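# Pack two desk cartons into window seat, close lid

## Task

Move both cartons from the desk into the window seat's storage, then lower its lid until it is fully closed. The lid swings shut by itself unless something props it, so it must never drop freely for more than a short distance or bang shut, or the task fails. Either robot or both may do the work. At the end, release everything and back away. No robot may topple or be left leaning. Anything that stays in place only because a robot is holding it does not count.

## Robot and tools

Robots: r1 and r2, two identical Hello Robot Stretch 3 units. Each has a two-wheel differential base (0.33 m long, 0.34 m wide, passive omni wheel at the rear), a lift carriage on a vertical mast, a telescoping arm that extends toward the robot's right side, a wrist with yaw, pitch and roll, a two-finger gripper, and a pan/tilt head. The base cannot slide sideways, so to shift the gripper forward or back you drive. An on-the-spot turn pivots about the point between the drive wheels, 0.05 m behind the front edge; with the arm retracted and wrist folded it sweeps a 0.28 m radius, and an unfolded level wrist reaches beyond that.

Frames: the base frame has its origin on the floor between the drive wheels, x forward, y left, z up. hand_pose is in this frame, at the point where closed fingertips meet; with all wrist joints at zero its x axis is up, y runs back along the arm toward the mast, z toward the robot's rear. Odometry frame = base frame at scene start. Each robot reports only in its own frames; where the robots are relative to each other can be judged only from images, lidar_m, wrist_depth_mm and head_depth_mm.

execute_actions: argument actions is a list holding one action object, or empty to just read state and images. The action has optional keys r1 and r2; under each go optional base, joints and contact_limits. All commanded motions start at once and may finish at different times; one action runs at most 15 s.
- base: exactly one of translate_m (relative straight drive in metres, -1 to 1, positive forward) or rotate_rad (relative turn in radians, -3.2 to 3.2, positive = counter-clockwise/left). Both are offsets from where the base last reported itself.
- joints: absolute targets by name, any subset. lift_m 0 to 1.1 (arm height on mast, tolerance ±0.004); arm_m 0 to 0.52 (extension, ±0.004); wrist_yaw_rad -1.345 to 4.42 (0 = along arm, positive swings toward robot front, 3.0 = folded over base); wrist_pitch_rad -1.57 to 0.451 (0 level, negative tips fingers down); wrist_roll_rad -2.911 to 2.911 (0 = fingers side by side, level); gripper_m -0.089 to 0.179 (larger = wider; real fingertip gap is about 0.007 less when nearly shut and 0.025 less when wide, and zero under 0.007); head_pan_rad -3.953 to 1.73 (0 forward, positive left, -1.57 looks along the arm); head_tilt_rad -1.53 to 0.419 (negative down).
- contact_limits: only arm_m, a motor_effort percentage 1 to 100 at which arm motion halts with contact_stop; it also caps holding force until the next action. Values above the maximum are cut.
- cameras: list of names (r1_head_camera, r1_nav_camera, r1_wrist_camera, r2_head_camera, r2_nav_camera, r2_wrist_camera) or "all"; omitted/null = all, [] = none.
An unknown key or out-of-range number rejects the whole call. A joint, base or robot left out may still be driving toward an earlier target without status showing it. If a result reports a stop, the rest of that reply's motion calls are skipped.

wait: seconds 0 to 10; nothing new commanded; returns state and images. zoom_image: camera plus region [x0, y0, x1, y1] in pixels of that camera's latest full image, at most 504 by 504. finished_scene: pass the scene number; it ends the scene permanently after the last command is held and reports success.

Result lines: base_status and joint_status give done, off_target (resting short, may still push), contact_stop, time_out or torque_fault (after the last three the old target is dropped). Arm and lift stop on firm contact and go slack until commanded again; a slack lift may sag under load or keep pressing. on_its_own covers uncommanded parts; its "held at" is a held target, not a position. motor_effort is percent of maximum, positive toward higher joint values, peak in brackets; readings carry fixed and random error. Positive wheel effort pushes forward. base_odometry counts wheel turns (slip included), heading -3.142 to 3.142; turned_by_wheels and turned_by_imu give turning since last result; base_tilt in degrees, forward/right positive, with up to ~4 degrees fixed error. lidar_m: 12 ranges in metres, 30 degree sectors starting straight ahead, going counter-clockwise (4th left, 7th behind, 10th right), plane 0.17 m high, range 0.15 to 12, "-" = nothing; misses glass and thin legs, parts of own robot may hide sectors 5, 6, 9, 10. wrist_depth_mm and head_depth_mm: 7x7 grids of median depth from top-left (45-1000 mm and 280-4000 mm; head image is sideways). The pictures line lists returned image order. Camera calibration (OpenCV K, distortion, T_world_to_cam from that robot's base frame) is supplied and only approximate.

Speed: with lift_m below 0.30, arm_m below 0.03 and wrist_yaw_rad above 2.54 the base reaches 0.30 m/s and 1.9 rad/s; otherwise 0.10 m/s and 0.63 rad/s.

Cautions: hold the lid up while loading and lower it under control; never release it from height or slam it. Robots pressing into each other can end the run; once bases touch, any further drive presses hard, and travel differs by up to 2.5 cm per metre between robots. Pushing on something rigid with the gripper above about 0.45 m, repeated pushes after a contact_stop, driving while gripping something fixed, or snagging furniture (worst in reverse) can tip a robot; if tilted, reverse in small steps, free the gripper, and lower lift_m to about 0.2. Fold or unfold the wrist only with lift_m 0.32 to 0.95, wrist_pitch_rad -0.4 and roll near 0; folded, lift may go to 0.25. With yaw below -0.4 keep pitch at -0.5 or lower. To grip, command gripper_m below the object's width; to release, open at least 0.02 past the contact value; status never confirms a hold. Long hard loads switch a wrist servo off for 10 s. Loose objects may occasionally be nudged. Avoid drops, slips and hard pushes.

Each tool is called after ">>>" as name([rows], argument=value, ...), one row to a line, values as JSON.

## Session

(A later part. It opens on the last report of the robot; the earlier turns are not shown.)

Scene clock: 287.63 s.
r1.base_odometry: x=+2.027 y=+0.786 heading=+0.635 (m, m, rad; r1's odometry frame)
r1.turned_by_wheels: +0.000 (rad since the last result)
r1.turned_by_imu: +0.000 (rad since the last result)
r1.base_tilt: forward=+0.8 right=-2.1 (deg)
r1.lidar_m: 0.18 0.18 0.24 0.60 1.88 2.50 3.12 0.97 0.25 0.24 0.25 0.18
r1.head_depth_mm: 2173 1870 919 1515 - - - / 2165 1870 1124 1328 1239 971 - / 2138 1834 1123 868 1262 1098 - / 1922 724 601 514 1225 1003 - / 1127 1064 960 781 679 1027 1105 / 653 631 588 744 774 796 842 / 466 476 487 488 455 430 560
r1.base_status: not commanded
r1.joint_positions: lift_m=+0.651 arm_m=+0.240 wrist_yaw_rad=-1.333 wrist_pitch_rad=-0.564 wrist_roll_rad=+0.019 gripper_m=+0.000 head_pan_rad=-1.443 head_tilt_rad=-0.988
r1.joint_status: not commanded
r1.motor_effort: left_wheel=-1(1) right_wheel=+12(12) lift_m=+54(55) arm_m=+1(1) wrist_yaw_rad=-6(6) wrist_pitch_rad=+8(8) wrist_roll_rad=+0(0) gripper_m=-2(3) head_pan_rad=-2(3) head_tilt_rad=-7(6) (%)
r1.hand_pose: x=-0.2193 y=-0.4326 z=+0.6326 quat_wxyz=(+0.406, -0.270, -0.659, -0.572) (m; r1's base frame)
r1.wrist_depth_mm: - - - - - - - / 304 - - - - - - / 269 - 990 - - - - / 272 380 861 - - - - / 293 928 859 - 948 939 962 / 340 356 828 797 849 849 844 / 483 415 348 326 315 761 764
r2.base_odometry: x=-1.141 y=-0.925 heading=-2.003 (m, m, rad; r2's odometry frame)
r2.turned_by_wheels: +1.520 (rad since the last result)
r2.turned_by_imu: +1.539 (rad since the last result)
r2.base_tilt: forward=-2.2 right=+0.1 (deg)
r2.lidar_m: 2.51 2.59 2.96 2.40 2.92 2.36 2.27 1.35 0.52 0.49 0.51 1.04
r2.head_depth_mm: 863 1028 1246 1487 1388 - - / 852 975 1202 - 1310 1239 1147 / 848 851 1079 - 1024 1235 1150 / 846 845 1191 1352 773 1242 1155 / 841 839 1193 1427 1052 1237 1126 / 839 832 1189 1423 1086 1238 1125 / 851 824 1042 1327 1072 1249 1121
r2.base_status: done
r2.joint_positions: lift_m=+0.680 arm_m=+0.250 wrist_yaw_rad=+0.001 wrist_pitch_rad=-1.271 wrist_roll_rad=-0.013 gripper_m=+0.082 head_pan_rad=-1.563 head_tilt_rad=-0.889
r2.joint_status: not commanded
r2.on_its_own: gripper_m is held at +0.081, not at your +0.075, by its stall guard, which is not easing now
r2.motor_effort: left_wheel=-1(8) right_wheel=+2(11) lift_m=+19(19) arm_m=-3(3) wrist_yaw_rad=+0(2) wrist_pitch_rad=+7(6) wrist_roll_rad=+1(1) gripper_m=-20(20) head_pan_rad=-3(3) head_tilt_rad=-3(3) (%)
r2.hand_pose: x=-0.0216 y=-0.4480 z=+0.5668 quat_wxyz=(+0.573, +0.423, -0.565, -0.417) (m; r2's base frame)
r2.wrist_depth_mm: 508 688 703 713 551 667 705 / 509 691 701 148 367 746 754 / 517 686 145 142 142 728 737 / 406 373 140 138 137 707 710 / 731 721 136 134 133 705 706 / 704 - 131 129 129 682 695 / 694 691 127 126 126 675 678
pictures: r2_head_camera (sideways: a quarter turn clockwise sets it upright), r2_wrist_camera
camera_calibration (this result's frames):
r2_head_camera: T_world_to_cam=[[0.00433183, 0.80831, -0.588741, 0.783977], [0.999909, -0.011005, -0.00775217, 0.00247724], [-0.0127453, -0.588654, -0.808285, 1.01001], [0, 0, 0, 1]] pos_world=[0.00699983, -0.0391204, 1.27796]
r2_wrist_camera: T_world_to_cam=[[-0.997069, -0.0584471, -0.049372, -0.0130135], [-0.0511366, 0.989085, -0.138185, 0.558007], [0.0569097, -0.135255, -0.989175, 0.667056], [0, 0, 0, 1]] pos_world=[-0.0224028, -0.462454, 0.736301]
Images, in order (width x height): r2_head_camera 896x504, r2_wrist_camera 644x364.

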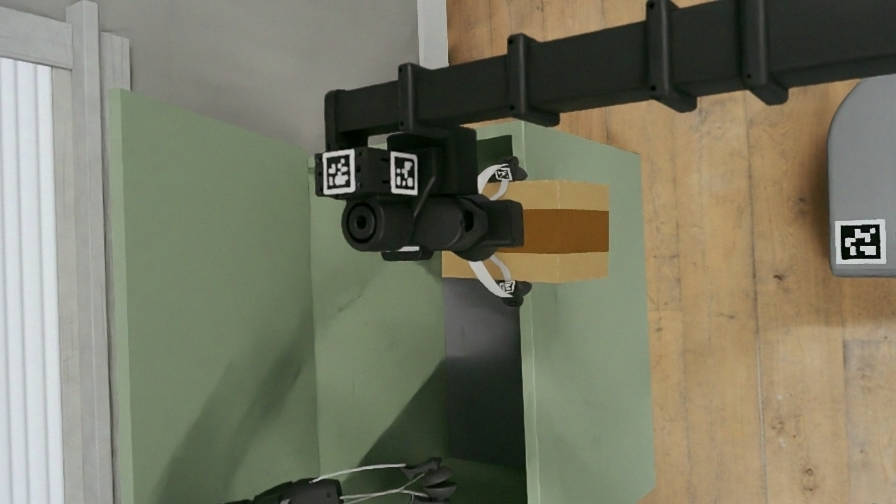

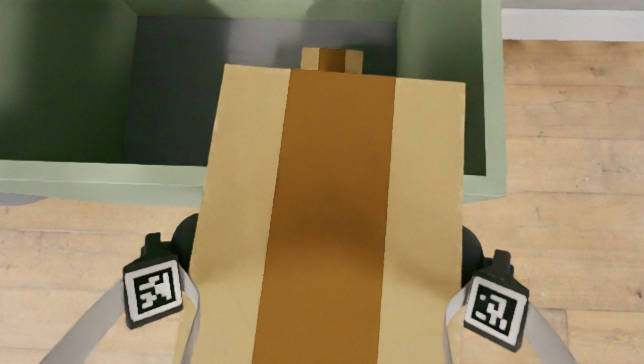

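>>> execute_actions([
  {"r2":{"joints":{"arm_m":0.48}}},
])

Scene clock: 305.50 s.
r1.base_odometry: x=+2.027 y=+0.786 heading=+0.635 (m, m, rad; r1's odometry frame)
r1.turned_by_wheels: +0.000 (rad since the last result)
r1.turned_by_imu: +0.001 (rad since the last result)
r1.base_tilt: forward=+0.8 right=-2.1 (deg)
r1.lidar_m: 0.18 0.18 0.24 0.60 1.88 2.50 3.12 0.97 0.25 0.24 0.25 0.18
r1.head_depth_mm: 716 1790 1643 1510 - - - / 718 791 921 1327 1240 964 - / 2118 1775 898 869 1249 1095 - / 1927 723 602 513 1219 1006 - / 1130 1067 961 780 678 1031 1104 / 652 629 585 746 774 799 843 / 465 476 487 489 455 430 561
r1.base_status: not commanded
r1.joint_positions: lift_m=+0.651 arm_m=+0.240 wrist_yaw_rad=-1.333 wrist_pitch_rad=-0.564 wrist_roll_rad=+0.019 gripper_m=+0.000 head_pan_rad=-1.443 head_tilt_rad=-0.988
r1.joint_status: not commanded
r1.motor_effort: left_wheel=-1(1) right_wheel=+11(11) lift_m=+55(55) arm_m=+1(1) wrist_yaw_rad=-6(7) wrist_pitch_rad=+8(8) wrist_roll_rad=-1(0) gripper_m=-2(2) head_pan_rad=-4(2) head_tilt_rad=-7(7) (%)
r1.hand_pose: x=-0.2193 y=-0.4326 z=+0.6326 quat_wxyz=(+0.406, -0.270, -0.659, -0.572) (m; r1's base frame)
r1.wrist_depth_mm: - - - - - - - / - - - - - - - / - - - - - - - / - - 831 - - - - / 961 918 860 - 935 982 984 / 357 358 833 812 836 844 852 / 483 414 346 323 321 756 775
r2.base_odometry: x=-1.141 y=-0.925 heading=-2.003 (m, m, rad; r2's odometry frame)
r2.turned_by_wheels: +0.000 (rad since the last result)
r2.turned_by_imu: -0.001 (rad since the last result)
r2.base_tilt: forward=-2.2 right=+0.1 (deg)
r2.lidar_m: 2.51 2.59 2.97 2.39 2.93 2.37 2.26 1.36 0.51 0.49 0.51 1.04
r2.head_depth_mm: 856 1031 1247 1494 1403 - - / 852 1007 1205 - 1321 1241 1150 / 851 - 1153 1235 1061 1237 1155 / 844 792 927 1266 1055 1239 1152 / 840 839 1194 1428 1041 1235 1128 / 835 831 1183 1420 1084 1236 1125 / 846 827 1040 1333 1074 1242 1124
r2.base_status: not commanded
r2.joint_positions: lift_m=+0.680 arm_m=+0.480 wrist_yaw_rad=+0.001 wrist_pitch_rad=-1.272 wrist_roll_rad=-0.013 gripper_m=+0.082 head_pan_rad=-1.563 head_tilt_rad=-0.889
r2.joint_status: all done
r2.on_its_own: gripper_m is held at +0.081, not at your +0.075, by its stall guard, which is not easing now
r2.motor_effort: left_wheel=-1(1) right_wheel=+2(2) lift_m=+19(19) arm_m=+4(4) wrist_yaw_rad=-1(0) wrist_pitch_rad=+7(7) wrist_roll_rad=+1(0) gripper_m=-19(20) head_pan_rad=-3(5) head_tilt_rad=-3(4) (%)
r2.hand_pose: x=-0.0216 y=-0.6770 z=+0.5667 quat_wxyz=(+0.573, +0.423, -0.565, -0.417) (m; r2's base frame)
r2.wrist_depth_mm: 384 380 371 363 358 345 371 / 493 518 438 148 353 446 498 / 515 666 146 143 142 627 696 / 525 670 140 138 137 712 713 / 526 659 136 134 133 702 694 / 528 - 131 130 129 686 681 / 474 456 127 126 126 285 682
pictures: r1_head_camera (sideways: a quarter turn clockwise sets it upright), r1_nav_camera (sideways: a quarter turn counterclockwise sets it upright), r1_wrist_camera, r2_head_camera (sideways: a quarter turn clockwise sets it upright), r2_nav_camera (sideways: a quarter turn counterclockwise sets it upright), r2_wrist_camera
camera_calibration (this result's frames):
r1_head_camera: T_world_to_cam=[[-0.0712076, 0.853888, -0.515562, 0.689431], [0.997309, 0.0699744, -0.0218512, 0.0256849], [0.0174177, -0.515731, -0.856574, 1.0696], [0, 0, 0, 1]] pos_world=[0.00484705, -0.0388708, 1.27219]
r1_nav_camera: T_world_to_cam=[[0.104694, -0.818138, 0.565411, -0.689894], [-0.988286, -0.149069, -0.0327045, 0.0982895], [0.111042, -0.555364, -0.824161, 1.02815], [0, 0, 0, 1]] pos_world=[0.0551984, 0.0212186, 1.24064]
r1_wrist_camera: T_world_to_cam=[[-0.218561, 0.975787, 0.00836088, 0.367469], [0.675061, 0.157379, -0.72078, 0.697313], [-0.704644, -0.15189, -0.693113, 0.384061], [0, 0, 0, 1]] pos_world=[-0.119789, -0.409979, 0.765735]
r2_head_camera: T_world_to_cam=[[0.0043317, 0.808314, -0.588736, 0.783971], [0.999909, -0.0110048, -0.00775228, 0.00247738], [-0.0127452, -0.588649, -0.808288, 1.01002], [0, 0, 0, 1]] pos_world=[0.00699983, -0.0391203, 1.27796]
r2_nav_camera: T_world_to_cam=[[-0.0166553, -0.749954, 0.66128, -0.817455], [-0.999586, -0.00302337, -0.0286048, 0.0979486], [0.0234516, -0.661483, -0.749594, 0.932739], [0, 0, 0, 1]] pos_world=[0.062419, 0.00423275, 1.24254]
r2_wrist_camera: T_world_to_cam=[[-0.997074, -0.0583246, -0.0494078, -0.0263053], [-0.0510456, 0.989176, -0.13757, 0.784282], [0.0568967, -0.134646, -0.989259, 0.636501], [0, 0, 0, 1]] pos_world=[-0.022409, -0.691625, 0.736259]
Images, in order (width x height): r1_head_camera 896x504, r1_nav_camera 672x504, r1_wrist_camera 644x364, r2_head_camera 896x504, r2_nav_camera 672x504, r2_wrist_camera 644x364.

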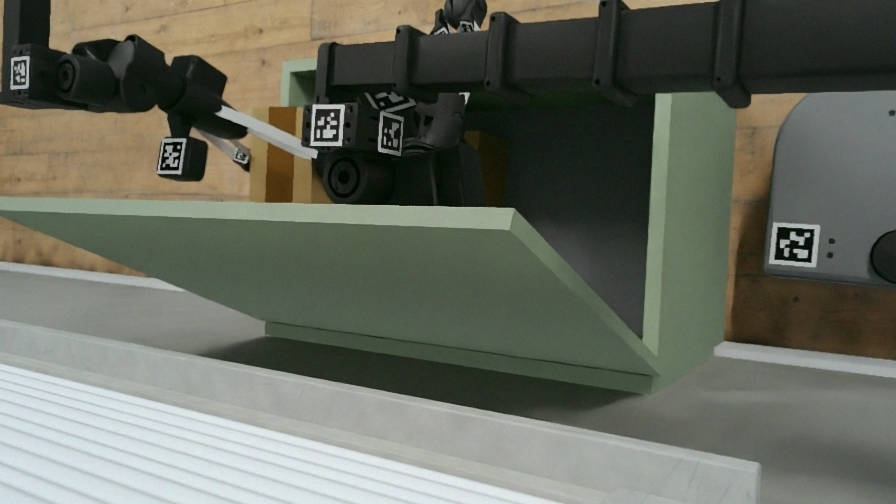

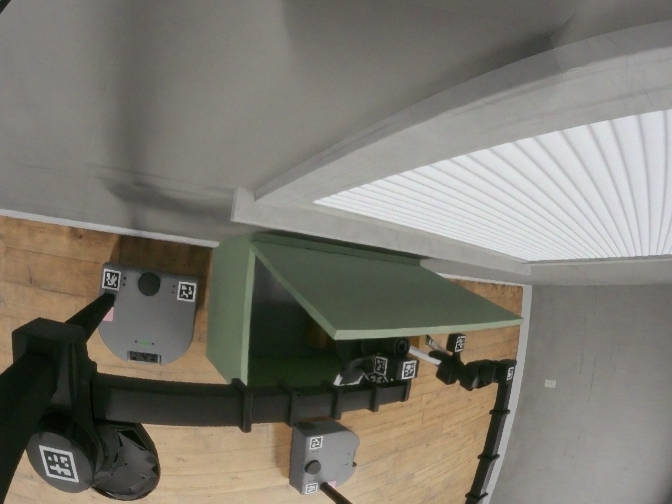

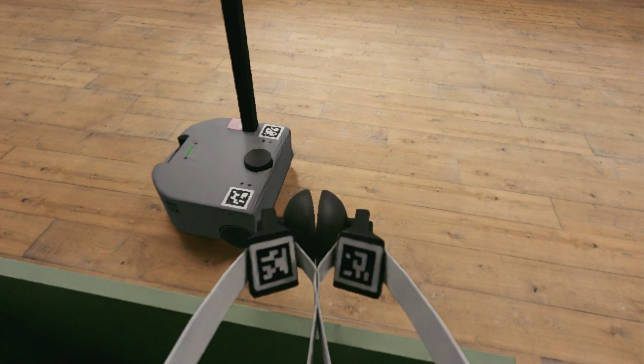

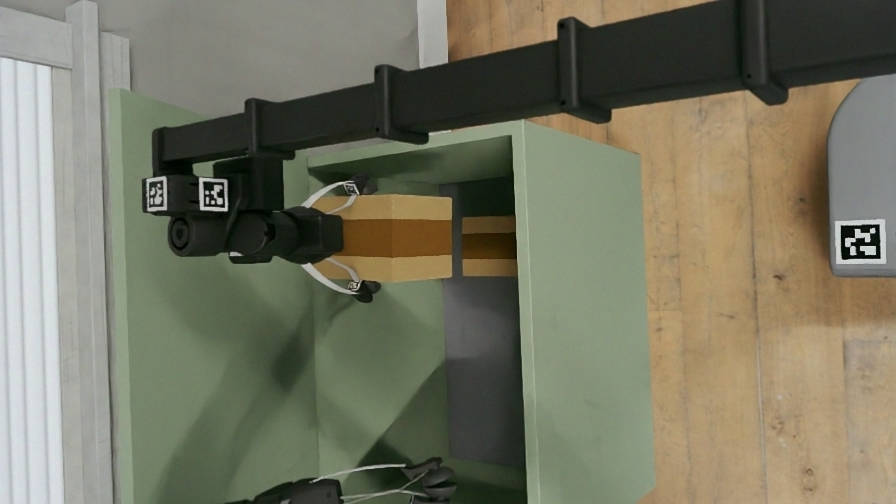

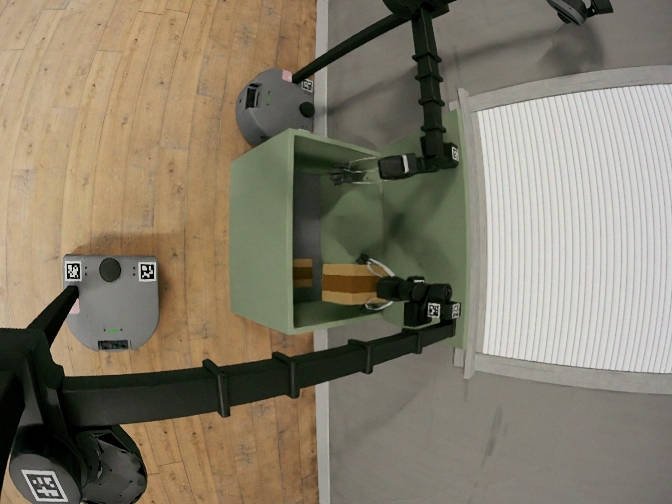

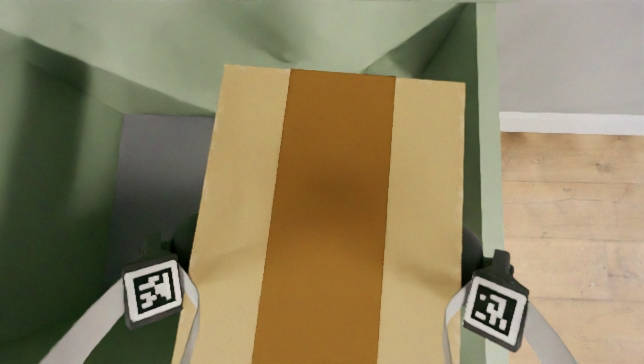

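>>> execute_actions([
  {"r2":{"joints":{"lift_m":0.42}}},
], cameras=["r2_head_camera","r2_wrist_camera"])

>>> execute_actions([
  {"r2":{"joints":{"lift_m":0.39}}},
], cameras=["r2_head_camera","r1_head_camera"])

Scene clock: 316.03 s.
r1.base_odometry: x=+2.027 y=+0.786 heading=+0.635 (m, m, rad; r1's odometry frame)
r1.turned_by_wheels: +0.000 (rad since the last result)
r1.turned_by_imu: +0.001 (rad since the last result)
r1.base_tilt: forward=+0.9 right=-2.1 (deg)
r1.lidar_m: 0.18 0.18 0.24 0.60 1.88 2.51 3.14 0.97 0.25 0.24 0.25 0.18
r1.head_depth_mm: 2172 1864 1648 1508 - - - / 2143 1867 929 1329 1239 966 - / 2101 1833 1107 873 1260 1099 - / 1927 722 601 513 1223 1006 - / 1128 1064 963 782 679 1031 1105 / 655 630 586 745 773 796 845 / 466 476 487 489 455 431 560
r1.base_status: not commanded
r1.joint_positions: lift_m=+0.651 arm_m=+0.240 wrist_yaw_rad=-1.333 wrist_pitch_rad=-0.564 wrist_roll_rad=+0.019 gripper_m=+0.000 head_pan_rad=-1.443 head_tilt_rad=-0.988
r1.joint_status: not commanded
r1.motor_effort: left_wheel=-1(1) right_wheel=+12(12) lift_m=+55(55) arm_m=+1(1) wrist_yaw_rad=-6(6) wrist_pitch_rad=+8(8) wrist_roll_rad=+0(0) gripper_m=-1(2) head_pan_rad=-3(2) head_tilt_rad=-8(6) (%)
r1.hand_pose: x=-0.2193 y=-0.4326 z=+0.6326 quat_wxyz=(+0.406, -0.270, -0.659, -0.572) (m; r1's base frame)
r1.wrist_depth_mm: 393 - - - - - - / - - - - - - - / - - - - - - - / - - 874 - - - - / 937 917 877 - 980 967 996 / 361 356 808 816 866 838 871 / 488 420 352 321 532 763 782
r2.base_odometry: x=-1.141 y=-0.925 heading=-2.003 (m, m, rad; r2's odometry frame)
r2.turned_by_wheels: +0.000 (rad since the last result)
r2.turned_by_imu: -0.001 (rad since the last result)
r2.base_tilt: forward=-2.2 right=+0.1 (deg)
r2.lidar_m: 2.51 2.59 2.97 2.39 2.94 2.37 2.27 1.35 0.52 0.49 0.51 1.04
r2.head_depth_mm: 858 1032 1247 1501 1374 1240 1118 / 852 979 1242 1473 1375 1256 - / 851 848 1130 1399 1094 1234 1155 / 845 846 1164 1148 1055 1231 1155 / 841 833 1192 1422 1042 1238 1128 / 833 830 1184 1437 1084 1245 1127 / 847 825 1039 1330 1071 1239 1122
r2.base_status: not commanded
r2.joint_positions: lift_m=+0.420 arm_m=+0.480 wrist_yaw_rad=+0.001 wrist_pitch_rad=-1.272 wrist_roll_rad=-0.013 gripper_m=+0.082 head_pan_rad=-1.563 head_tilt_rad=-0.889
r2.joint_status: all done
r2.on_its_own: gripper_m is held at +0.081, not at your +0.075, by its stall guard, which is not easing now
r2.motor_effort: left_wheel=-2(2) right_wheel=+2(2) lift_m=+19(20) arm_m=+4(4) wrist_yaw_rad=-2(1) wrist_pitch_rad=+7(7) wrist_roll_rad=+1(1) gripper_m=-20(19) head_pan_rad=-2(3) head_tilt_rad=-3(4) (%)
r2.hand_pose: x=-0.0216 y=-0.6770 z=+0.3067 quat_wxyz=(+0.573, +0.423, -0.565, -0.417) (m; r2's base frame)
r2.wrist_depth_mm: 386 382 373 365 356 247 162 / 433 435 426 148 355 246 161 / 424 421 145 142 142 243 159 / 413 416 141 138 137 242 158 / 407 403 135 134 133 222 157 / 398 - 132 130 129 207 156 / 393 386 127 126 125 262 155
pictures: r2_head_camera (sideways: a quarter turn clockwise sets it upright), r2_wrist_camera
camera_calibration (this result's frames):
r2_head_camera: T_world_to_cam=[[0.00433161, 0.808314, -0.588736, 0.783971], [0.999909, -0.0110047, -0.00775228, 0.00247738], [-0.0127452, -0.588649, -0.808288, 1.01002], [0, 0, 0, 1]] pos_world=[0.00699983, -0.0391203, 1.27796]
r2_wrist_camera: T_world_to_cam=[[-0.997074, -0.0583247, -0.0494078, -0.0391515], [-0.0510457, 0.989176, -0.13757, 0.748514], [0.0568968, -0.134646, -0.989259, 0.379291], [0, 0, 0, 1]] pos_world=[-0.022409, -0.691625, 0.476255]
Images, in order (width x height): r2_head_camera 896x504, r2_wrist_camera 644x364.

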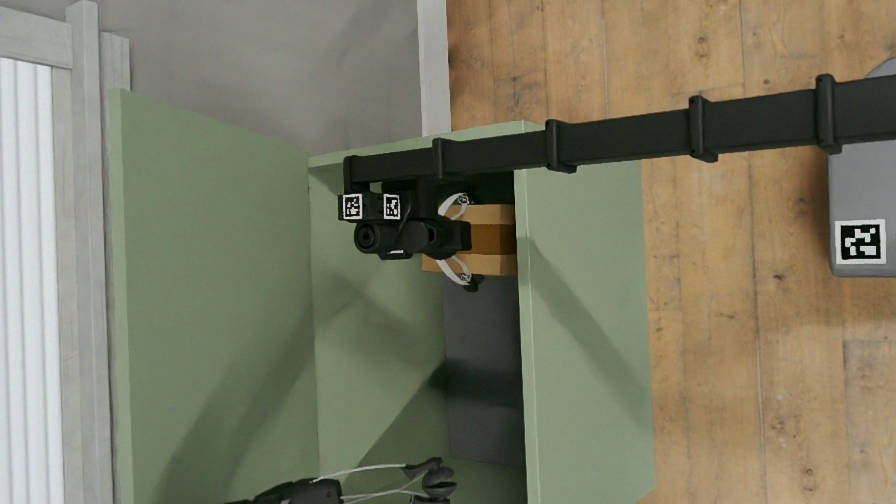

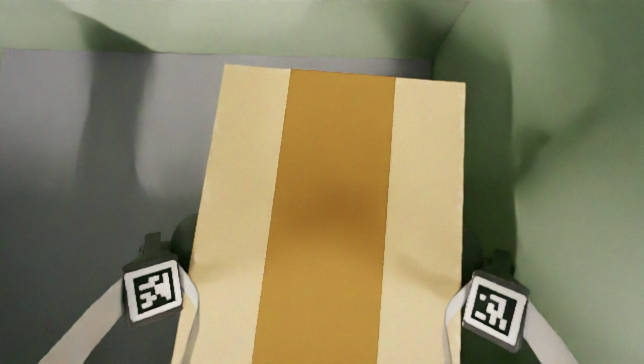

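Scene clock: 317.10 s.
r1.base_odometry: x=+2.027 y=+0.786 heading=+0.635 (m, m, rad; r1's odometry frame)
r1.turned_by_wheels: +0.000 (rad since the last result)
r1.turned_by_imu: +0.000 (rad since the last result)
r1.base_tilt: forward=+0.9 right=-2.0 (deg)
r1.lidar_m: 0.18 0.18 0.24 0.60 1.88 2.50 3.13 0.97 0.25 0.24 0.25 0.18
r1.head_depth_mm: 2177 1865 1656 1512 - - - / 2166 1875 957 1331 1241 962 - / 2136 1849 1120 870 1261 1101 - / 1906 724 601 513 1220 1009 - / 1126 1063 964 783 679 1036 1104 / 652 629 586 747 777 797 840 / 466 476 487 489 457 431 561
r1.base_status: not commanded
r1.joint_positions: lift_m=+0.651 arm_m=+0.240 wrist_yaw_rad=-1.333 wrist_pitch_rad=-0.564 wrist_roll_rad=+0.019 gripper_m=+0.000 head_pan_rad=-1.443 head_tilt_rad=-0.988
r1.joint_status: not commanded
r1.motor_effort: left_wheel=-1(1) right_wheel=+12(12) lift_m=+55(56) arm_m=+1(1) wrist_yaw_rad=-7(7) wrist_pitch_rad=+8(8) wrist_roll_rad=+0(0) gripper_m=-2(3) head_pan_rad=-3(2) head_tilt_rad=-7(7) (%)
r1.hand_pose: x=-0.2193 y=-0.4326 z=+0.6326 quat_wxyz=(+0.406, -0.270, -0.659, -0.572) (m; r1's base frame)
r1.wrist_depth_mm: 407 - - - - - - / - - - - - - - / - - - - - - - / - - 827 - - - - / 927 968 869 - 955 964 942 / 351 356 819 812 853 867 835 / 485 423 350 321 537 756 766
r2.base_odometry: x=-1.141 y=-0.925 heading=-2.003 (m, m, rad; r2's odometry frame)
r2.turned_by_wheels: +0.000 (rad since the last result)
r2.turned_by_imu: +0.000 (rad since the last result)
r2.base_tilt: forward=-2.2 right=+0.2 (deg)
r2.lidar_m: 2.51 2.59 2.97 2.39 2.93 2.36 2.26 1.35 0.51 0.49 0.51 1.04
r2.head_depth_mm: 857 1033 1252 1502 1379 1236 1118 / 852 977 1235 1472 1372 1256 - / 845 854 1145 1157 1065 1233 1155 / 844 846 1208 1170 1058 1235 1147 / 842 837 1193 1420 1047 1234 1123 / 841 831 1187 1426 1090 1240 1128 / 849 823 1038 1332 1073 1241 1129
r2.base_status: not commanded
r2.joint_positions: lift_m=+0.390 arm_m=+0.480 wrist_yaw_rad=+0.001 wrist_pitch_rad=-1.272 wrist_roll_rad=-0.013 gripper_m=+0.082 head_pan_rad=-1.563 head_tilt_rad=-0.889
r2.joint_status: all done
r2.on_its_own: gripper_m is held at +0.081, not at your +0.075, by its stall guard, which is not easing now
r2.motor_effort: left_wheel=-2(1) right_wheel=+3(3) lift_m=+19(21) arm_m=+4(4) wrist_yaw_rad=-1(1) wrist_pitch_rad=+7(7) wrist_roll_rad=+1(1) gripper_m=-20(20) head_pan_rad=-3(2) head_tilt_rad=-3(4) (%)
r2.hand_pose: x=-0.0216 y=-0.6770 z=+0.2767 quat_wxyz=(+0.573, +0.423, -0.565, -0.417) (m; r2's base frame)
r2.wrist_depth_mm: 385 378 372 364 358 247 162 / 400 399 397 148 355 245 160 / 390 393 145 143 142 243 160 / 384 386 140 138 137 241 158 / 376 373 136 134 133 223 158 / 367 - 131 130 129 205 156 / 361 360 127 126 125 261 156
pictures: r1_head_camera (sideways: a quarter turn clockwise sets it upright), r2_head_camera (sideways: a quarter turn clockwise sets it upright)
camera_calibration (this result's frames):
r1_head_camera: T_world_to_cam=[[-0.0712076, 0.853888, -0.515562, 0.689432], [0.997309, 0.0699744, -0.0218512, 0.0256849], [0.0174177, -0.515731, -0.856573, 1.0696], [0, 0, 0, 1]] pos_world=[0.00484705, -0.0388708, 1.27219]
r2_head_camera: T_world_to_cam=[[0.00433161, 0.808314, -0.588736, 0.783971], [0.999909, -0.0110047, -0.00775228, 0.00247738], [-0.0127452, -0.588649, -0.808288, 1.01002], [0, 0, 0, 1]] pos_world=[0.00699983, -0.0391203, 1.27796]
Images, in order (width x height): r1_head_camera 896x504, r2_head_camera 896x504.

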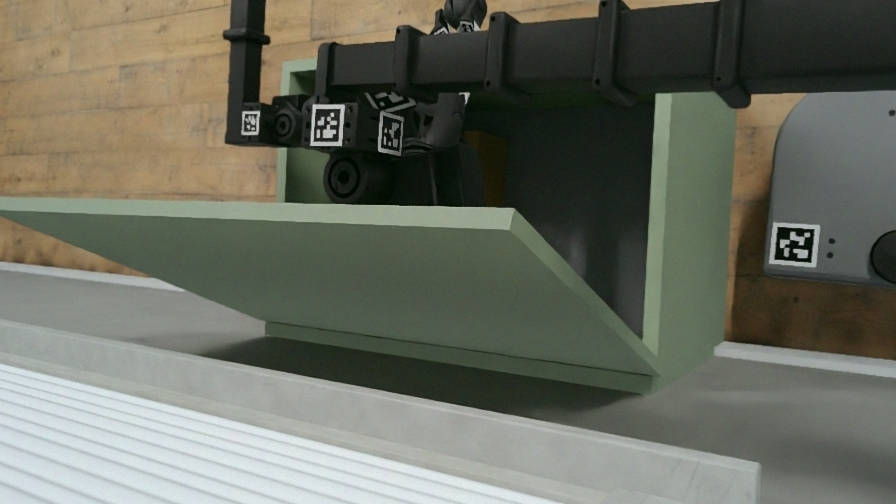

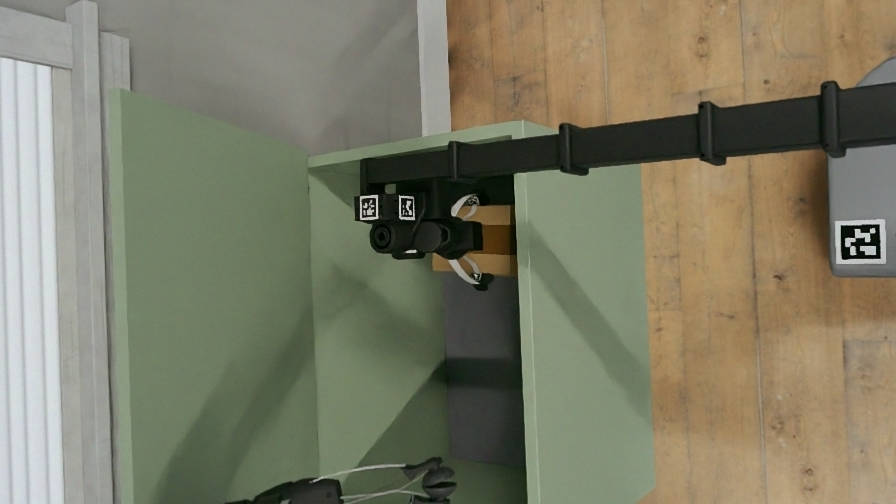

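Gap ≈5 mm.

>>> execute_actions([
  {"r2":{"joints":{"lift_m":0.384}}},
], cameras=[])

>>> execute_actions([
  {"r2":{"joints":{"gripper_m":0.15}}},
], cameras=[])

>>> execute_actions([
  {"r2":{"joints":{"lift_m":0.59}}},
], cameras=["r2_wrist_camera"])

>>> execute_actions([
  {"r2":{"joints":{"arm_m":0.0}},"r1":{"base":{"translate_m":-0.045}}},
], cameras=["r2_head_camera","r1_head_camera"])

Scene clock: 326.27 s.
r1.base_odometry: x=+2.027 y=+0.786 heading=+0.635 (m, m, rad; r1's odometry frame)
r1.turned_by_wheels: +0.000 (rad since the last result)
r1.turned_by_imu: +0.000 (rad since the last result)
r1.base_tilt: forward=+0.9 right=-2.2 (deg)
r1.lidar_m: 0.18 0.18 0.24 0.60 1.87 2.50 3.12 0.97 0.25 0.24 0.25 0.18
r1.head_depth_mm: 2169 1882 1617 1514 - - - / 2162 1879 957 1330 1239 963 - / 2122 1839 1120 869 1251 1099 - / 1915 724 601 514 1224 1000 - / 1128 1066 962 779 679 1029 1110 / 654 630 586 745 773 800 845 / 466 476 487 488 456 430 561
r1.base_status: not commanded
r1.joint_positions: lift_m=+0.651 arm_m=+0.240 wrist_yaw_rad=-1.333 wrist_pitch_rad=-0.564 wrist_roll_rad=+0.019 gripper_m=+0.000 head_pan_rad=-1.443 head_tilt_rad=-0.988
r1.joint_status: not commanded
r1.motor_effort: left_wheel=-1(1) right_wheel=+11(12) lift_m=+55(55) arm_m=+1(1) wrist_yaw_rad=-6(7) wrist_pitch_rad=+8(8) wrist_roll_rad=+0(0) gripper_m=-1(2) head_pan_rad=-3(2) head_tilt_rad=-5(5) (%)
r1.hand_pose: x=-0.2193 y=-0.4326 z=+0.6326 quat_wxyz=(+0.406, -0.270, -0.659, -0.572) (m; r1's base frame)
r1.wrist_depth_mm: 428 - - - - - - / - - - - - - - / - - 974 - - - - / - - 880 - - - - / 936 948 848 - 985 963 983 / 359 360 813 792 851 839 851 / 478 419 351 324 316 756 778
r2.base_odometry: x=-1.141 y=-0.925 heading=-2.003 (m, m, rad; r2's odometry frame)
r2.turned_by_wheels: +0.000 (rad since the last result)
r2.turned_by_imu: +0.000 (rad since the last result)
r2.base_tilt: forward=-2.2 right=+0.1 (deg)
r2.lidar_m: 2.51 2.59 2.97 2.39 2.93 2.37 2.26 1.35 0.51 0.49 0.51 1.04
r2.head_depth_mm: 859 1030 1249 1502 1370 1233 1118 / 852 976 1243 1467 1361 1246 - / 848 852 1137 1157 1063 1248 1154 / 846 845 1198 1277 1059 1235 1153 / 843 837 1197 1415 1046 1235 1122 / 840 831 1180 1424 1083 1234 1119 / 847 824 1035 1332 1074 1234 1125
r2.base_status: not commanded
r2.joint_positions: lift_m=+0.384 arm_m=+0.480 wrist_yaw_rad=+0.001 wrist_pitch_rad=-1.272 wrist_roll_rad=-0.013 gripper_m=+0.082 head_pan_rad=-1.563 head_tilt_rad=-0.889
r2.joint_status: all done
r2.on_its_own: gripper_m is held at +0.081, not at your +0.075, by its stall guard, which is not easing now
r2.motor_effort: left_wheel=-1(2) right_wheel=+2(2) lift_m=+19(20) arm_m=+4(4) wrist_yaw_rad=-1(1) wrist_pitch_rad=+7(7) wrist_roll_rad=+1(1) gripper_m=-20(20) head_pan_rad=-3(4) head_tilt_rad=-4(4) (%)
r2.hand_pose: x=-0.0216 y=-0.6770 z=+0.2708 quat_wxyz=(+0.573, +0.423, -0.565, -0.417) (m; r2's base frame)
r2.wrist_depth_mm: 385 377 373 364 357 248 162 / 399 393 146 143 142 245 161 / 390 384 142 139 138 228 160 / 379 379 137 136 135 239 159 / 372 373 134 133 132 221 157 / 360 - 131 130 129 206 156 / 357 351 128 127 126 260 155
pictures: none
No camera images: the call's "cameras" was empty. Leave "cameras" out to get every camera's image.

Scene clock: 327.43 s.
r1.base_odometry: x=+2.027 y=+0.786 heading=+0.635 (m, m, rad; r1's odometry frame)
r1.turned_by_wheels: +0.000 (rad since the last result)
r1.turned_by_imu: +0.000 (rad since the last result)
r1.base_tilt: forward=+0.9 right=-2.0 (deg)
r1.lidar_m: 0.18 0.18 0.24 0.60 1.88 2.49 3.13 0.97 0.25 0.24 0.25 0.18
r1.head_depth_mm: 2168 1865 1625 1514 - - - / 2159 1870 953 1338 1244 967 - / 2126 1830 1122 865 1262 1102 - / 1919 725 601 513 1218 1004 - / 1125 1065 963 780 679 1035 1101 / 654 628 586 745 777 798 842 / 466 476 486 489 455 430 560
r1.base_status: not commanded
r1.joint_positions: lift_m=+0.651 arm_m=+0.240 wrist_yaw_rad=-1.333 wrist_pitch_rad=-0.564 wrist_roll_rad=+0.019 gripper_m=+0.000 head_pan_rad=-1.443 head_tilt_rad=-0.988
r1.joint_status: not commanded
r1.motor_effort: left_wheel=-1(1) right_wheel=+11(12) lift_m=+55(56) arm_m=+1(1) wrist_yaw_rad=-7(6) wrist_pitch_rad=+8(8) wrist_roll_rad=+0(0) gripper_m=-3(3) head_pan_rad=-3(1) head_tilt_rad=-7(6) (%)
r1.hand_pose: x=-0.2193 y=-0.4326 z=+0.6326 quat_wxyz=(+0.406, -0.270, -0.659, -0.572) (m; r1's base frame)
r1.wrist_depth_mm: 427 - - - - - - / - - - - - - - / - - 997 - - - - / - - 842 - - - - / 948 959 877 - 964 968 959 / 354 359 795 811 831 859 856 / 487 416 349 320 531 748 762
r2.base_odometry: x=-1.141 y=-0.925 heading=-2.003 (m, m, rad; r2's odometry frame)
r2.turned_by_wheels: +0.000 (rad since the last result)
r2.turned_by_imu: +0.000 (rad since the last result)
r2.base_tilt: forward=-2.1 right=+0.1 (deg)
r2.lidar_m: 2.51 2.58 2.97 2.39 2.93 2.37 2.27 1.36 0.51 0.49 0.51 1.04
r2.head_depth_mm: 859 1031 1249 1496 1376 1238 1116 / 852 978 1241 1469 1362 1246 - / 850 849 1142 1151 1059 1240 1154 / 843 844 1203 1182 1057 1235 1156 / 839 838 1198 1427 1041 1243 1130 / 835 831 1183 1427 1083 1236 1119 / 847 825 1037 1338 1076 1235 1125
r2.base_status: not commanded
r2.joint_positions: lift_m=+0.384 arm_m=+0.480 wrist_yaw_rad=+0.001 wrist_pitch_rad=-1.258 wrist_roll_rad=-0.013 gripper_m=+0.150 head_pan_rad=-1.563 head_tilt_rad=-0.889
r2.joint_status: all done
r2.motor_effort: left_wheel=-2(2) right_wheel=+2(2) lift_m=+19(19) arm_m=+4(4) wrist_yaw_rad=-1(1) wrist_pitch_rad=+2(7) wrist_roll_rad=+0(1) gripper_m=+0(82) head_pan_rad=-2(3) head_tilt_rad=-4(4) (%)
r2.hand_pose: x=-0.0216 y=-0.6805 z=+0.2715 quat_wxyz=(+0.576, +0.419, -0.568, -0.413) (m; r2's base frame)
r2.wrist_depth_mm: 374 365 361 353 348 249 162 / 404 397 393 147 389 246 161 / 390 391 145 143 143 244 160 / 380 380 141 140 139 241 159 / 373 373 138 136 136 231 158 / 362 - 134 133 133 - 157 / 358 355 131 130 130 253 148
pictures: none
No camera images: the call's "cameras" was empty. Leave "cameras" out to get every camera's image.

Scene clock: 330.13 s.
r1.base_odometry: x=+2.027 y=+0.786 heading=+0.635 (m, m, rad; r1's odometry frame)
r1.turned_by_wheels: +0.000 (rad since the last result)
r1.turned_by_imu: +0.000 (rad since the last result)
r1.base_tilt: forward=+0.8 right=-2.0 (deg)
r1.lidar_m: 0.18 0.18 0.24 0.60 1.88 2.50 3.11 0.97 0.25 0.24 0.25 0.18
r1.head_depth_mm: 2176 1834 1642 1517 - - - / 2171 795 1108 1332 1236 965 - / 2136 1835 1104 867 1250 1101 - / 1918 724 601 512 1227 1002 - / 1130 1063 962 781 678 1030 1101 / 654 629 587 745 775 801 840 / 466 476 487 489 456 431 561
r1.base_status: not commanded
r1.joint_positions: lift_m=+0.651 arm_m=+0.240 wrist_yaw_rad=-1.333 wrist_pitch_rad=-0.564 wrist_roll_rad=+0.019 gripper_m=+0.000 head_pan_rad=-1.443 head_tilt_rad=-0.988
r1.joint_status: not commanded
r1.motor_effort: left_wheel=-1(1) right_wheel=+12(12) lift_m=+55(55) arm_m=+1(1) wrist_yaw_rad=-6(6) wrist_pitch_rad=+8(8) wrist_roll_rad=+0(0) gripper_m=-2(2) head_pan_rad=-1(2) head_tilt_rad=-7(7) (%)
r1.hand_pose: x=-0.2193 y=-0.4326 z=+0.6326 quat_wxyz=(+0.406, -0.270, -0.659, -0.572) (m; r1's base frame)
r1.wrist_depth_mm: - - - - - - - / - - - - - - - / - - 982 - - - - / - - 873 - - - - / 929 918 845 - 945 986 969 / 358 353 825 800 870 869 851 / 488 419 351 322 540 767 768
r2.base_odometry: x=-1.141 y=-0.925 heading=-2.003 (m, m, rad; r2's odometry frame)
r2.turned_by_wheels: +0.000 (rad since the last result)
r2.turned_by_imu: +0.000 (rad since the last result)
r2.base_tilt: forward=-2.2 right=+0.1 (deg)
r2.lidar_m: 2.51 2.59 2.96 2.40 2.91 2.37 2.27 1.36 0.51 0.49 0.51 1.05
r2.head_depth_mm: 858 1025 1250 1504 1378 1252 1122 / 853 979 1233 1466 - 1214 - / 847 818 - 1367 1065 1243 1154 / 846 841 1155 1274 1052 1235 1152 / 840 840 1192 1432 1045 1239 1123 / 840 831 1182 1434 1090 1237 1124 / 850 824 1040 1339 1075 1242 1129
r2.base_status: not commanded
r2.joint_positions: lift_m=+0.590 arm_m=+0.480 wrist_yaw_rad=+0.001 wrist_pitch_rad=-1.257 wrist_roll_rad=-0.013 gripper_m=+0.150 head_pan_rad=-1.563 head_tilt_rad=-0.889
r2.joint_status: all done
r2.motor_effort: left_wheel=-1(1) right_wheel=+2(3) lift_m=+23(25) arm_m=+4(4) wrist_yaw_rad=-1(1) wrist_pitch_rad=+2(3) wrist_roll_rad=+1(1) gripper_m=+0(1) head_pan_rad=-4(3) head_tilt_rad=-3(4) (%)
r2.hand_pose: x=-0.0216 y=-0.6807 z=+0.4773 quat_wxyz=(+0.576, +0.419, -0.568, -0.413) (m; r2's base frame)
r2.wrist_depth_mm: 372 370 362 353 348 249 363 / 481 500 479 470 433 246 450 / 523 597 598 597 517 243 601 / 529 586 586 345 433 241 625 / 531 571 567 340 427 230 619 / 519 - 556 329 420 - 593 / 481 493 538 502 472 253 590
pictures: r2_wrist_camera
camera_calibration (this result's frames):
r2_wrist_camera: T_world_to_cam=[[-0.997074, -0.0590462, -0.048556, -0.031837], [-0.0510443, 0.987043, -0.152118, 0.78113], [0.0569089, -0.149195, -0.987169, 0.536584], [0, 0, 0, 1]] pos_world=[-0.0224079, -0.692834, 0.646977]
Images, in order (width x height): r2_wrist_camera 644x364.

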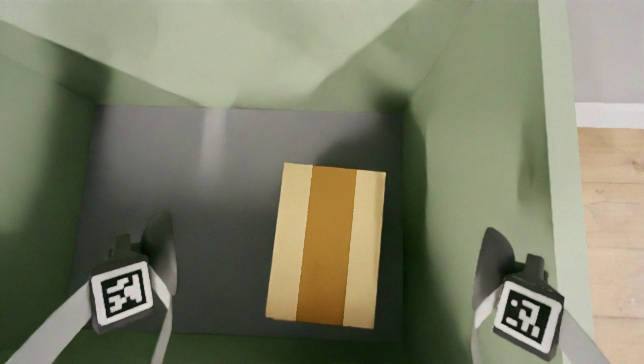

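Scene clock: 334.83 s.
r1.base_odometry: x=+1.990 y=+0.760 heading=+0.634 (m, m, rad; r1's odometry frame)
r1.turned_by_wheels: +0.000 (rad since the last result)
r1.turned_by_imu: +0.000 (rad since the last result)
r1.base_tilt: forward=+0.8 right=-2.1 (deg)
r1.lidar_m: 0.22 0.23 0.30 0.75 1.88 2.49 3.08 0.94 0.25 0.24 0.25 0.23
r1.head_depth_mm: 2162 1873 1667 1525 - - - / 2176 1873 1409 1221 1163 974 - / 2113 1830 1124 - 1255 1091 - / 2118 712 602 520 1222 1009 - / 1430 1181 844 693 637 1042 1104 / 755 881 908 872 808 929 1029 / 592 602 566 535 666 686 707
r1.base_status: done
r1.joint_positions: lift_m=+0.651 arm_m=+0.240 wrist_yaw_rad=-1.334 wrist_pitch_rad=-0.564 wrist_roll_rad=+0.019 gripper_m=+0.000 head_pan_rad=-1.443 head_tilt_rad=-0.988
r1.joint_status: not commanded
r1.motor_effort: left_wheel=-1(5) right_wheel=+12(14) lift_m=+55(55) arm_m=+1(1) wrist_yaw_rad=-5(6) wrist_pitch_rad=+8(8) wrist_roll_rad=+0(0) gripper_m=-3(1) head_pan_rad=-3(3) head_tilt_rad=-5(7) (%)
r1.hand_pose: x=-0.2194 y=-0.4324 z=+0.6326 quat_wxyz=(+0.405, -0.271, -0.659, -0.573) (m; r1's base frame)
r1.wrist_depth_mm: - - - - - - - / - - - - - - - / - - 982 - - - - / - - 859 - - - - / 932 890 808 - 949 945 982 / 809 836 791 804 863 843 854 / 313 730 739 759 752 744 789
r2.base_odometry: x=-1.141 y=-0.925 heading=-2.003 (m, m, rad; r2's odometry frame)
r2.turned_by_wheels: +0.000 (rad since the last result)
r2.turned_by_imu: +0.000 (rad since the last result)
r2.base_tilt: forward=-2.2 right=+0.1 (deg)
r2.lidar_m: 2.51 2.58 2.96 2.39 2.93 2.37 2.26 1.36 0.51 0.49 0.51 0.95
r2.head_depth_mm: 858 1029 1255 1494 1372 1259 1116 / 859 932 1241 1473 1349 1279 - / 862 822 1161 1243 1066 1274 - / 856 816 1205 1366 1058 1258 1140 / 854 856 1197 1426 1046 1238 1118 / 851 848 1184 1433 1088 1245 1119 / 850 838 1077 1337 1071 1242 1126
r2.base_status: not commanded
r2.joint_positions: lift_m=+0.590 arm_m=+0.001 wrist_yaw_rad=+0.001 wrist_pitch_rad=-1.256 wrist_roll_rad=-0.013 gripper_m=+0.150 head_pan_rad=-1.563 head_tilt_rad=-0.889
r2.joint_status: all done
r2.motor_effort: left_wheel=-2(2) right_wheel=+3(2) lift_m=+23(24) arm_m=-3(2) wrist_yaw_rad=-2(0) wrist_pitch_rad=+2(3) wrist_roll_rad=+1(1) gripper_m=+0(0) head_pan_rad=-3(3) head_tilt_rad=-4(4) (%)
r2.hand_pose: x=-0.0216 y=-0.2026 z=+0.4773 quat_wxyz=(+0.576, +0.419, -0.568, -0.413) (m; r2's base frame)
r2.wrist_depth_mm: 466 458 449 443 430 687 681 / 632 610 605 592 625 669 661 / 669 669 668 659 655 647 647 / 650 664 650 654 632 647 634 / 642 632 623 631 626 626 615 / 635 - 617 - - - 601 / 616 613 608 - - 587 592
pictures: r1_head_camera (sideways: a quarter turn clockwise sets it upright), r2_head_camera (sideways: a quarter turn clockwise sets it upright)
camera_calibration (this result's frames):
r1_head_camera: T_world_to_cam=[[-0.071208, 0.853888, -0.515562, 0.689432], [0.997309, 0.0699749, -0.0218512, 0.0256849], [0.0174179, -0.515731, -0.856573, 1.0696], [0, 0, 0, 1]] pos_world=[0.00484707, -0.0388708, 1.27219]
r2_head_camera: T_world_to_cam=[[0.00433226, 0.808317, -0.588731, 0.783965], [0.999909, -0.0110055, -0.00775239, 0.00247753], [-0.0127457, -0.588644, -0.808292, 1.01002], [0, 0, 0, 1]] pos_world=[0.0069998, -0.0391202, 1.27796]
Images, in order (width x height): r1_head_camera 896x504, r2_head_camera 896x504.

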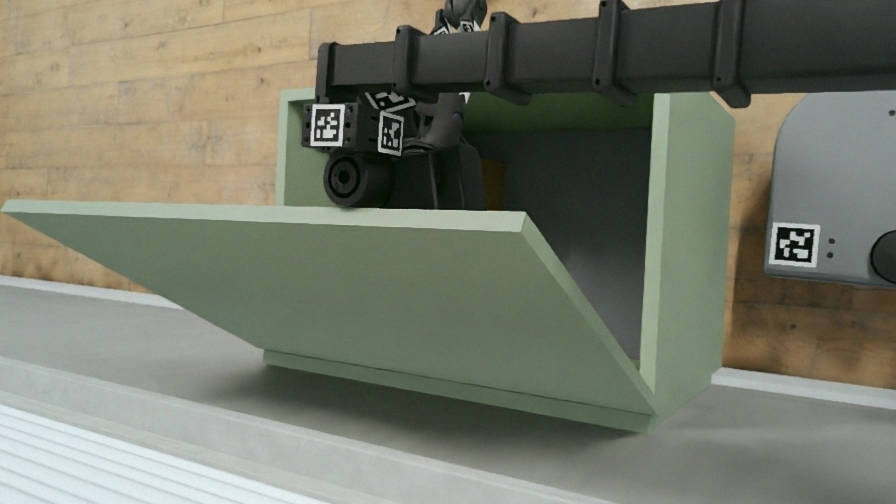

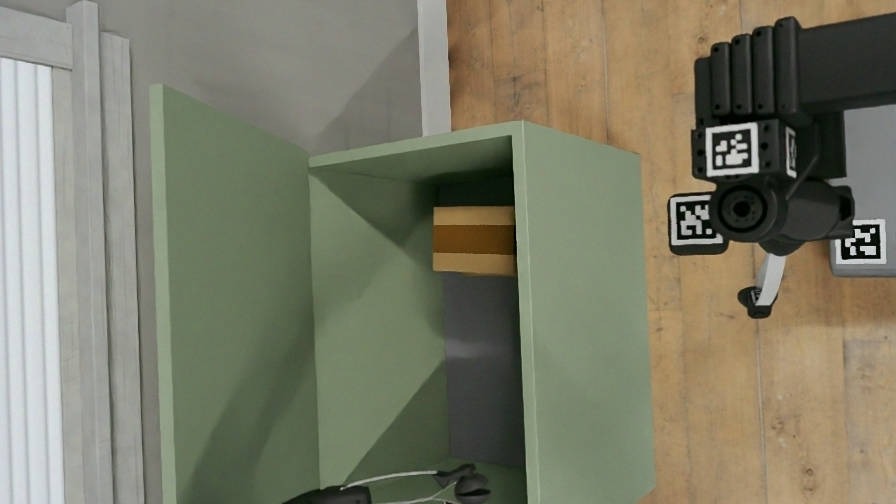

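>>> execute_actions([
  {"r2":{"base":{"translate_m":-0.07}},"r1":{"base":{"translate_m":-0.04},"joints":{"lift_m":0.636}}},
], cameras=[])

>>> execute_actions([
  {"r2":{"base":{"translate_m":-0.07}},"r1":{"base":{"translate_m":-0.033},"joints":{"lift_m":0.616}}},
], cameras=[])

>>> execute_actions([
  {"r2":{"base":{"translate_m":-0.07}},"r1":{"base":{"translate_m":-0.033},"joints":{"lift_m":0.586}}},
], cameras=["r1_head_camera"])

Scene clock: 341.97 s.
r1.base_odometry: x=+1.958 y=+0.736 heading=+0.634 (m, m, rad; r1's odometry frame)
r1.turned_by_wheels: +0.000 (rad since the last result)
r1.turned_by_imu: +0.000 (rad since the last result)
r1.base_tilt: forward=+0.9 right=-2.1 (deg)
r1.lidar_m: 0.26 0.27 0.36 0.89 1.87 2.50 3.03 3.43 0.26 0.24 0.25 0.27
r1.head_depth_mm: 2177 1865 1677 1514 1346 - - / 2181 1858 1678 - 955 1016 - / 2127 1839 1140 - 1262 1003 - / 2139 732 622 542 1204 1023 - / 1691 1017 796 668 627 1045 1105 / 1009 1042 991 874 741 1021 1081 / 702 653 752 771 788 808 834
r1.base_status: done
r1.joint_positions: lift_m=+0.636 arm_m=+0.240 wrist_yaw_rad=-1.336 wrist_pitch_rad=-0.564 wrist_roll_rad=+0.019 gripper_m=+0.000 head_pan_rad=-1.443 head_tilt_rad=-0.988
r1.joint_status: all done
r1.motor_effort: left_wheel=-1(6) right_wheel=+14(21) lift_m=+23(51) arm_m=+1(1) wrist_yaw_rad=-4(6) wrist_pitch_rad=+8(8) wrist_roll_rad=+0(0) gripper_m=-3(3) head_pan_rad=-2(2) head_tilt_rad=-6(7) (%)
r1.hand_pose: x=-0.2195 y=-0.4321 z=+0.6177 quat_wxyz=(+0.405, -0.271, -0.659, -0.573) (m; r1's base frame)
r1.wrist_depth_mm: - - - - - - - / - - - - - - - / - - - - - - - / - 829 881 - - - - / 892 814 774 - 924 957 962 / 815 840 822 782 836 824 875 / 707 720 726 736 741 732 760
r2.base_odometry: x=-1.112 y=-0.861 heading=-2.003 (m, m, rad; r2's odometry frame)
r2.turned_by_wheels: +0.000 (rad since the last result)
r2.turned_by_imu: -0.001 (rad since the last result)
r2.base_tilt: forward=-2.1 right=+0.1 (deg)
r2.lidar_m: 2.58 2.66 2.96 2.40 2.93 2.29 2.19 1.36 0.98 0.49 0.51 0.69
r2.head_depth_mm: 882 1038 1244 1501 1375 1260 1117 / 857 1029 1239 1486 1375 1276 - / 863 955 1201 1407 1315 1277 - / 860 950 1201 1408 1057 1261 1137 / 854 927 1200 1399 1047 1238 1130 / 852 919 1190 1425 1086 1239 1125 / 848 916 1179 1419 1077 1246 1124
r2.base_status: done
r2.joint_positions: lift_m=+0.590 arm_m=+0.001 wrist_yaw_rad=+0.001 wrist_pitch_rad=-1.256 wrist_roll_rad=-0.013 gripper_m=+0.150 head_pan_rad=-1.563 head_tilt_rad=-0.889
r2.joint_status: not commanded
r2.motor_effort: left_wheel=-1(8) right_wheel=+3(3) lift_m=+23(23) arm_m=-3(3) wrist_yaw_rad=-1(1) wrist_pitch_rad=+2(2) wrist_roll_rad=+0(1) gripper_m=+0(1) head_pan_rad=-3(3) head_tilt_rad=-3(4) (%)
r2.hand_pose: x=-0.0216 y=-0.2026 z=+0.4773 quat_wxyz=(+0.576, +0.419, -0.568, -0.413) (m; r2's base frame)
r2.wrist_depth_mm: 465 460 451 447 683 685 678 / 650 606 605 591 666 666 657 / 668 673 665 662 658 644 653 / 644 651 649 651 638 635 638 / 635 640 626 636 629 619 615 / 625 - 621 - - - 606 / 606 600 602 - - 583 589
pictures: none
No camera images: the call's "cameras" was empty. Leave "cameras" out to get every camera's image.

Scene clock: 343.63 s.
r1.base_odometry: x=+1.932 y=+0.716 heading=+0.633 (m, m, rad; r1's odometry frame)
r1.turned_by_wheels: +0.000 (rad since the last result)
r1.turned_by_imu: -0.002 (rad since the last result)
r1.base_tilt: forward=+0.9 right=-2.0 (deg)
r1.lidar_m: 0.29 0.30 0.40 0.98 1.87 2.48 3.01 3.42 0.26 0.25 0.25 0.31
r1.head_depth_mm: 2165 1875 1648 1462 1334 1221 - / 2158 1868 1682 - 896 1185 - / 2178 1841 1182 - 1225 1004 - / 2172 753 648 566 1208 1020 - / 1929 959 787 670 624 1055 1107 / 1149 1169 995 819 705 1077 1108 / 753 836 853 870 809 885 945
r1.base_status: done
r1.joint_positions: lift_m=+0.616 arm_m=+0.240 wrist_yaw_rad=-1.335 wrist_pitch_rad=-0.564 wrist_roll_rad=+0.019 gripper_m=+0.000 head_pan_rad=-1.443 head_tilt_rad=-0.988
r1.joint_status: all done
r1.motor_effort: left_wheel=-2(8) right_wheel=+14(24) lift_m=+26(23) arm_m=+1(1) wrist_yaw_rad=-4(5) wrist_pitch_rad=+8(8) wrist_roll_rad=+0(0) gripper_m=-3(1) head_pan_rad=-2(3) head_tilt_rad=-6(7) (%)
r1.hand_pose: x=-0.2194 y=-0.4322 z=+0.5977 quat_wxyz=(+0.405, -0.271, -0.659, -0.573) (m; r1's base frame)
r1.wrist_depth_mm: - - - - - - - / - - - - - - - / - 931 - - - - - / - 782 998 - - - - / 855 704 882 - 899 914 918 / 780 789 800 766 814 810 819 / 687 709 714 695 723 714 739
r2.base_odometry: x=-1.082 y=-0.798 heading=-2.003 (m, m, rad; r2's odometry frame)
r2.turned_by_wheels: +0.000 (rad since the last result)
r2.turned_by_imu: -0.001 (rad since the last result)
r2.base_tilt: forward=-2.2 right=+0.1 (deg)
r2.lidar_m: 2.65 2.74 2.97 2.41 2.93 2.22 2.13 1.36 0.98 0.50 0.51 0.69
r2.head_depth_mm: 883 1034 1256 1500 1382 1256 1122 / 864 1034 1246 1490 1377 1271 - / 860 1027 1242 1483 1363 1275 - / 863 999 1198 1420 1115 1256 1138 / 855 992 1195 1194 1051 1243 1124 / 852 982 1192 1430 1046 1250 1122 / 848 980 1184 1432 1080 1242 1125
r2.base_status: done
r2.joint_positions: lift_m=+0.590 arm_m=+0.001 wrist_yaw_rad=+0.001 wrist_pitch_rad=-1.256 wrist_roll_rad=-0.013 gripper_m=+0.150 head_pan_rad=-1.563 head_tilt_rad=-0.889
r2.joint_status: not commanded
r2.motor_effort: left_wheel=-1(8) right_wheel=+2(2) lift_m=+23(23) arm_m=-3(3) wrist_yaw_rad=-1(1) wrist_pitch_rad=+2(2) wrist_roll_rad=+1(1) gripper_m=+1(0) head_pan_rad=-3(3) head_tilt_rad=-3(3) (%)
r2.hand_pose: x=-0.0216 y=-0.2026 z=+0.4773 quat_wxyz=(+0.576, +0.419, -0.568, -0.413) (m; r2's base frame)
r2.wrist_depth_mm: 468 460 454 452 676 685 682 / 640 625 611 640 668 663 652 / 673 669 669 659 646 660 644 / 659 657 638 636 644 634 633 / 638 632 630 622 624 625 625 / 626 - 616 - - - 614 / 613 606 596 - - 589 587
pictures: none
No camera images: the call's "cameras" was empty. Leave "cameras" out to get every camera's image.

Scene clock: 345.30 s.
r1.base_odometry: x=+1.905 y=+0.697 heading=+0.633 (m, m, rad; r1's odometry frame)
r1.turned_by_wheels: +0.000 (rad since the last result)
r1.turned_by_imu: -0.005 (rad since the last result)
r1.base_tilt: forward=+0.9 right=-2.1 (deg)
r1.lidar_m: 0.33 0.34 0.44 1.08 1.87 2.47 2.98 3.38 0.26 0.25 0.25 0.34
r1.head_depth_mm: 2160 1873 1636 1451 1323 1222 1122 / 2172 1868 1644 - 1313 1206 - / 2168 1870 1210 - 1208 1150 - / 2167 792 681 600 589 1035 - / 2082 937 792 684 635 1060 1110 / 1312 1249 941 792 700 1080 1112 / 880 945 964 898 794 973 1034
r1.base_status: done
r1.joint_positions: lift_m=+0.586 arm_m=+0.240 wrist_yaw_rad=-1.335 wrist_pitch_rad=-0.564 wrist_roll_rad=+0.019 gripper_m=+0.000 head_pan_rad=-1.443 head_tilt_rad=-0.988
r1.joint_status: all done
r1.motor_effort: left_wheel=-1(10) right_wheel=+13(27) lift_m=+26(26) arm_m=+1(1) wrist_yaw_rad=-5(5) wrist_pitch_rad=+8(8) wrist_roll_rad=+0(0) gripper_m=-2(2) head_pan_rad=-3(3) head_tilt_rad=-6(7) (%)
r1.hand_pose: x=-0.2194 y=-0.4323 z=+0.5676 quat_wxyz=(+0.405, -0.271, -0.659, -0.573) (m; r1's base frame)
r1.wrist_depth_mm: - - - - - - - / - - - - - - - / - 846 - - - - - / 750 775 - 967 - 978 - / 685 720 858 - 885 859 895 / 736 749 749 736 781 818 763 / 674 682 680 690 699 697 716
r2.base_odometry: x=-1.053 y=-0.734 heading=-2.003 (m, m, rad; r2's odometry frame)
r2.turned_by_wheels: +0.000 (rad since the last result)
r2.turned_by_imu: -0.001 (rad since the last result)
r2.base_tilt: forward=-2.2 right=+0.1 (deg)
r2.lidar_m: 2.72 2.80 2.96 2.42 2.49 2.15 2.05 1.37 0.98 0.50 0.51 0.69
r2.head_depth_mm: 884 1038 1254 1517 1379 1257 1116 / 878 1030 1248 1495 1371 1273 - / 863 1025 1244 1481 1376 1269 - / 860 1021 1199 1479 1356 1249 1137 / 856 1014 1203 1395 1053 1238 1123 / 856 1006 1190 1392 1050 1237 1125 / 850 1009 1185 1431 1083 1239 1120
r2.base_status: done
r2.joint_positions: lift_m=+0.590 arm_m=+0.001 wrist_yaw_rad=+0.001 wrist_pitch_rad=-1.256 wrist_roll_rad=-0.013 gripper_m=+0.150 head_pan_rad=-1.563 head_tilt_rad=-0.889
r2.joint_status: not commanded
r2.motor_effort: left_wheel=-1(7) right_wheel=+2(3) lift_m=+23(23) arm_m=-3(3) wrist_yaw_rad=+0(1) wrist_pitch_rad=+2(2) wrist_roll_rad=+1(1) gripper_m=+0(1) head_pan_rad=-3(3) head_tilt_rad=-3(3) (%)
r2.hand_pose: x=-0.0216 y=-0.2026 z=+0.4773 quat_wxyz=(+0.576, +0.419, -0.568, -0.413) (m; r2's base frame)
r2.wrist_depth_mm: 477 469 456 695 682 687 680 / 639 624 608 674 679 669 669 / 669 666 670 664 658 660 657 / 665 655 651 645 641 628 639 / 642 632 625 632 627 618 616 / 632 - 615 - - - 603 / 608 601 600 - - 595 592
pictures: r1_head_camera (sideways: a quarter turn clockwise sets it upright)
camera_calibration (this result's frames):
r1_head_camera: T_world_to_cam=[[-0.0712072, 0.853888, -0.515562, 0.689431], [0.997309, 0.0699739, -0.0218512, 0.025685], [0.0174174, -0.515731, -0.856574, 1.0696], [0, 0, 0, 1]] pos_world=[0.00484703, -0.0388708, 1.27219]
Images, in order (width x height): r1_head_camera 896x504.

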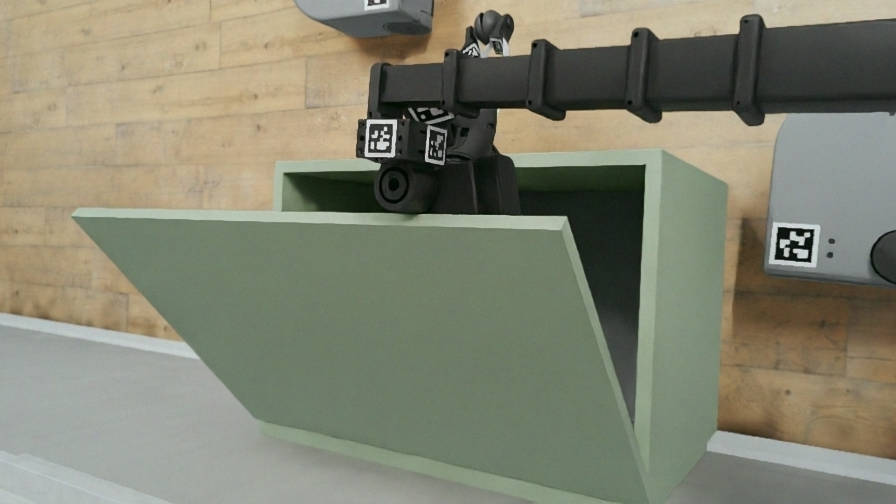

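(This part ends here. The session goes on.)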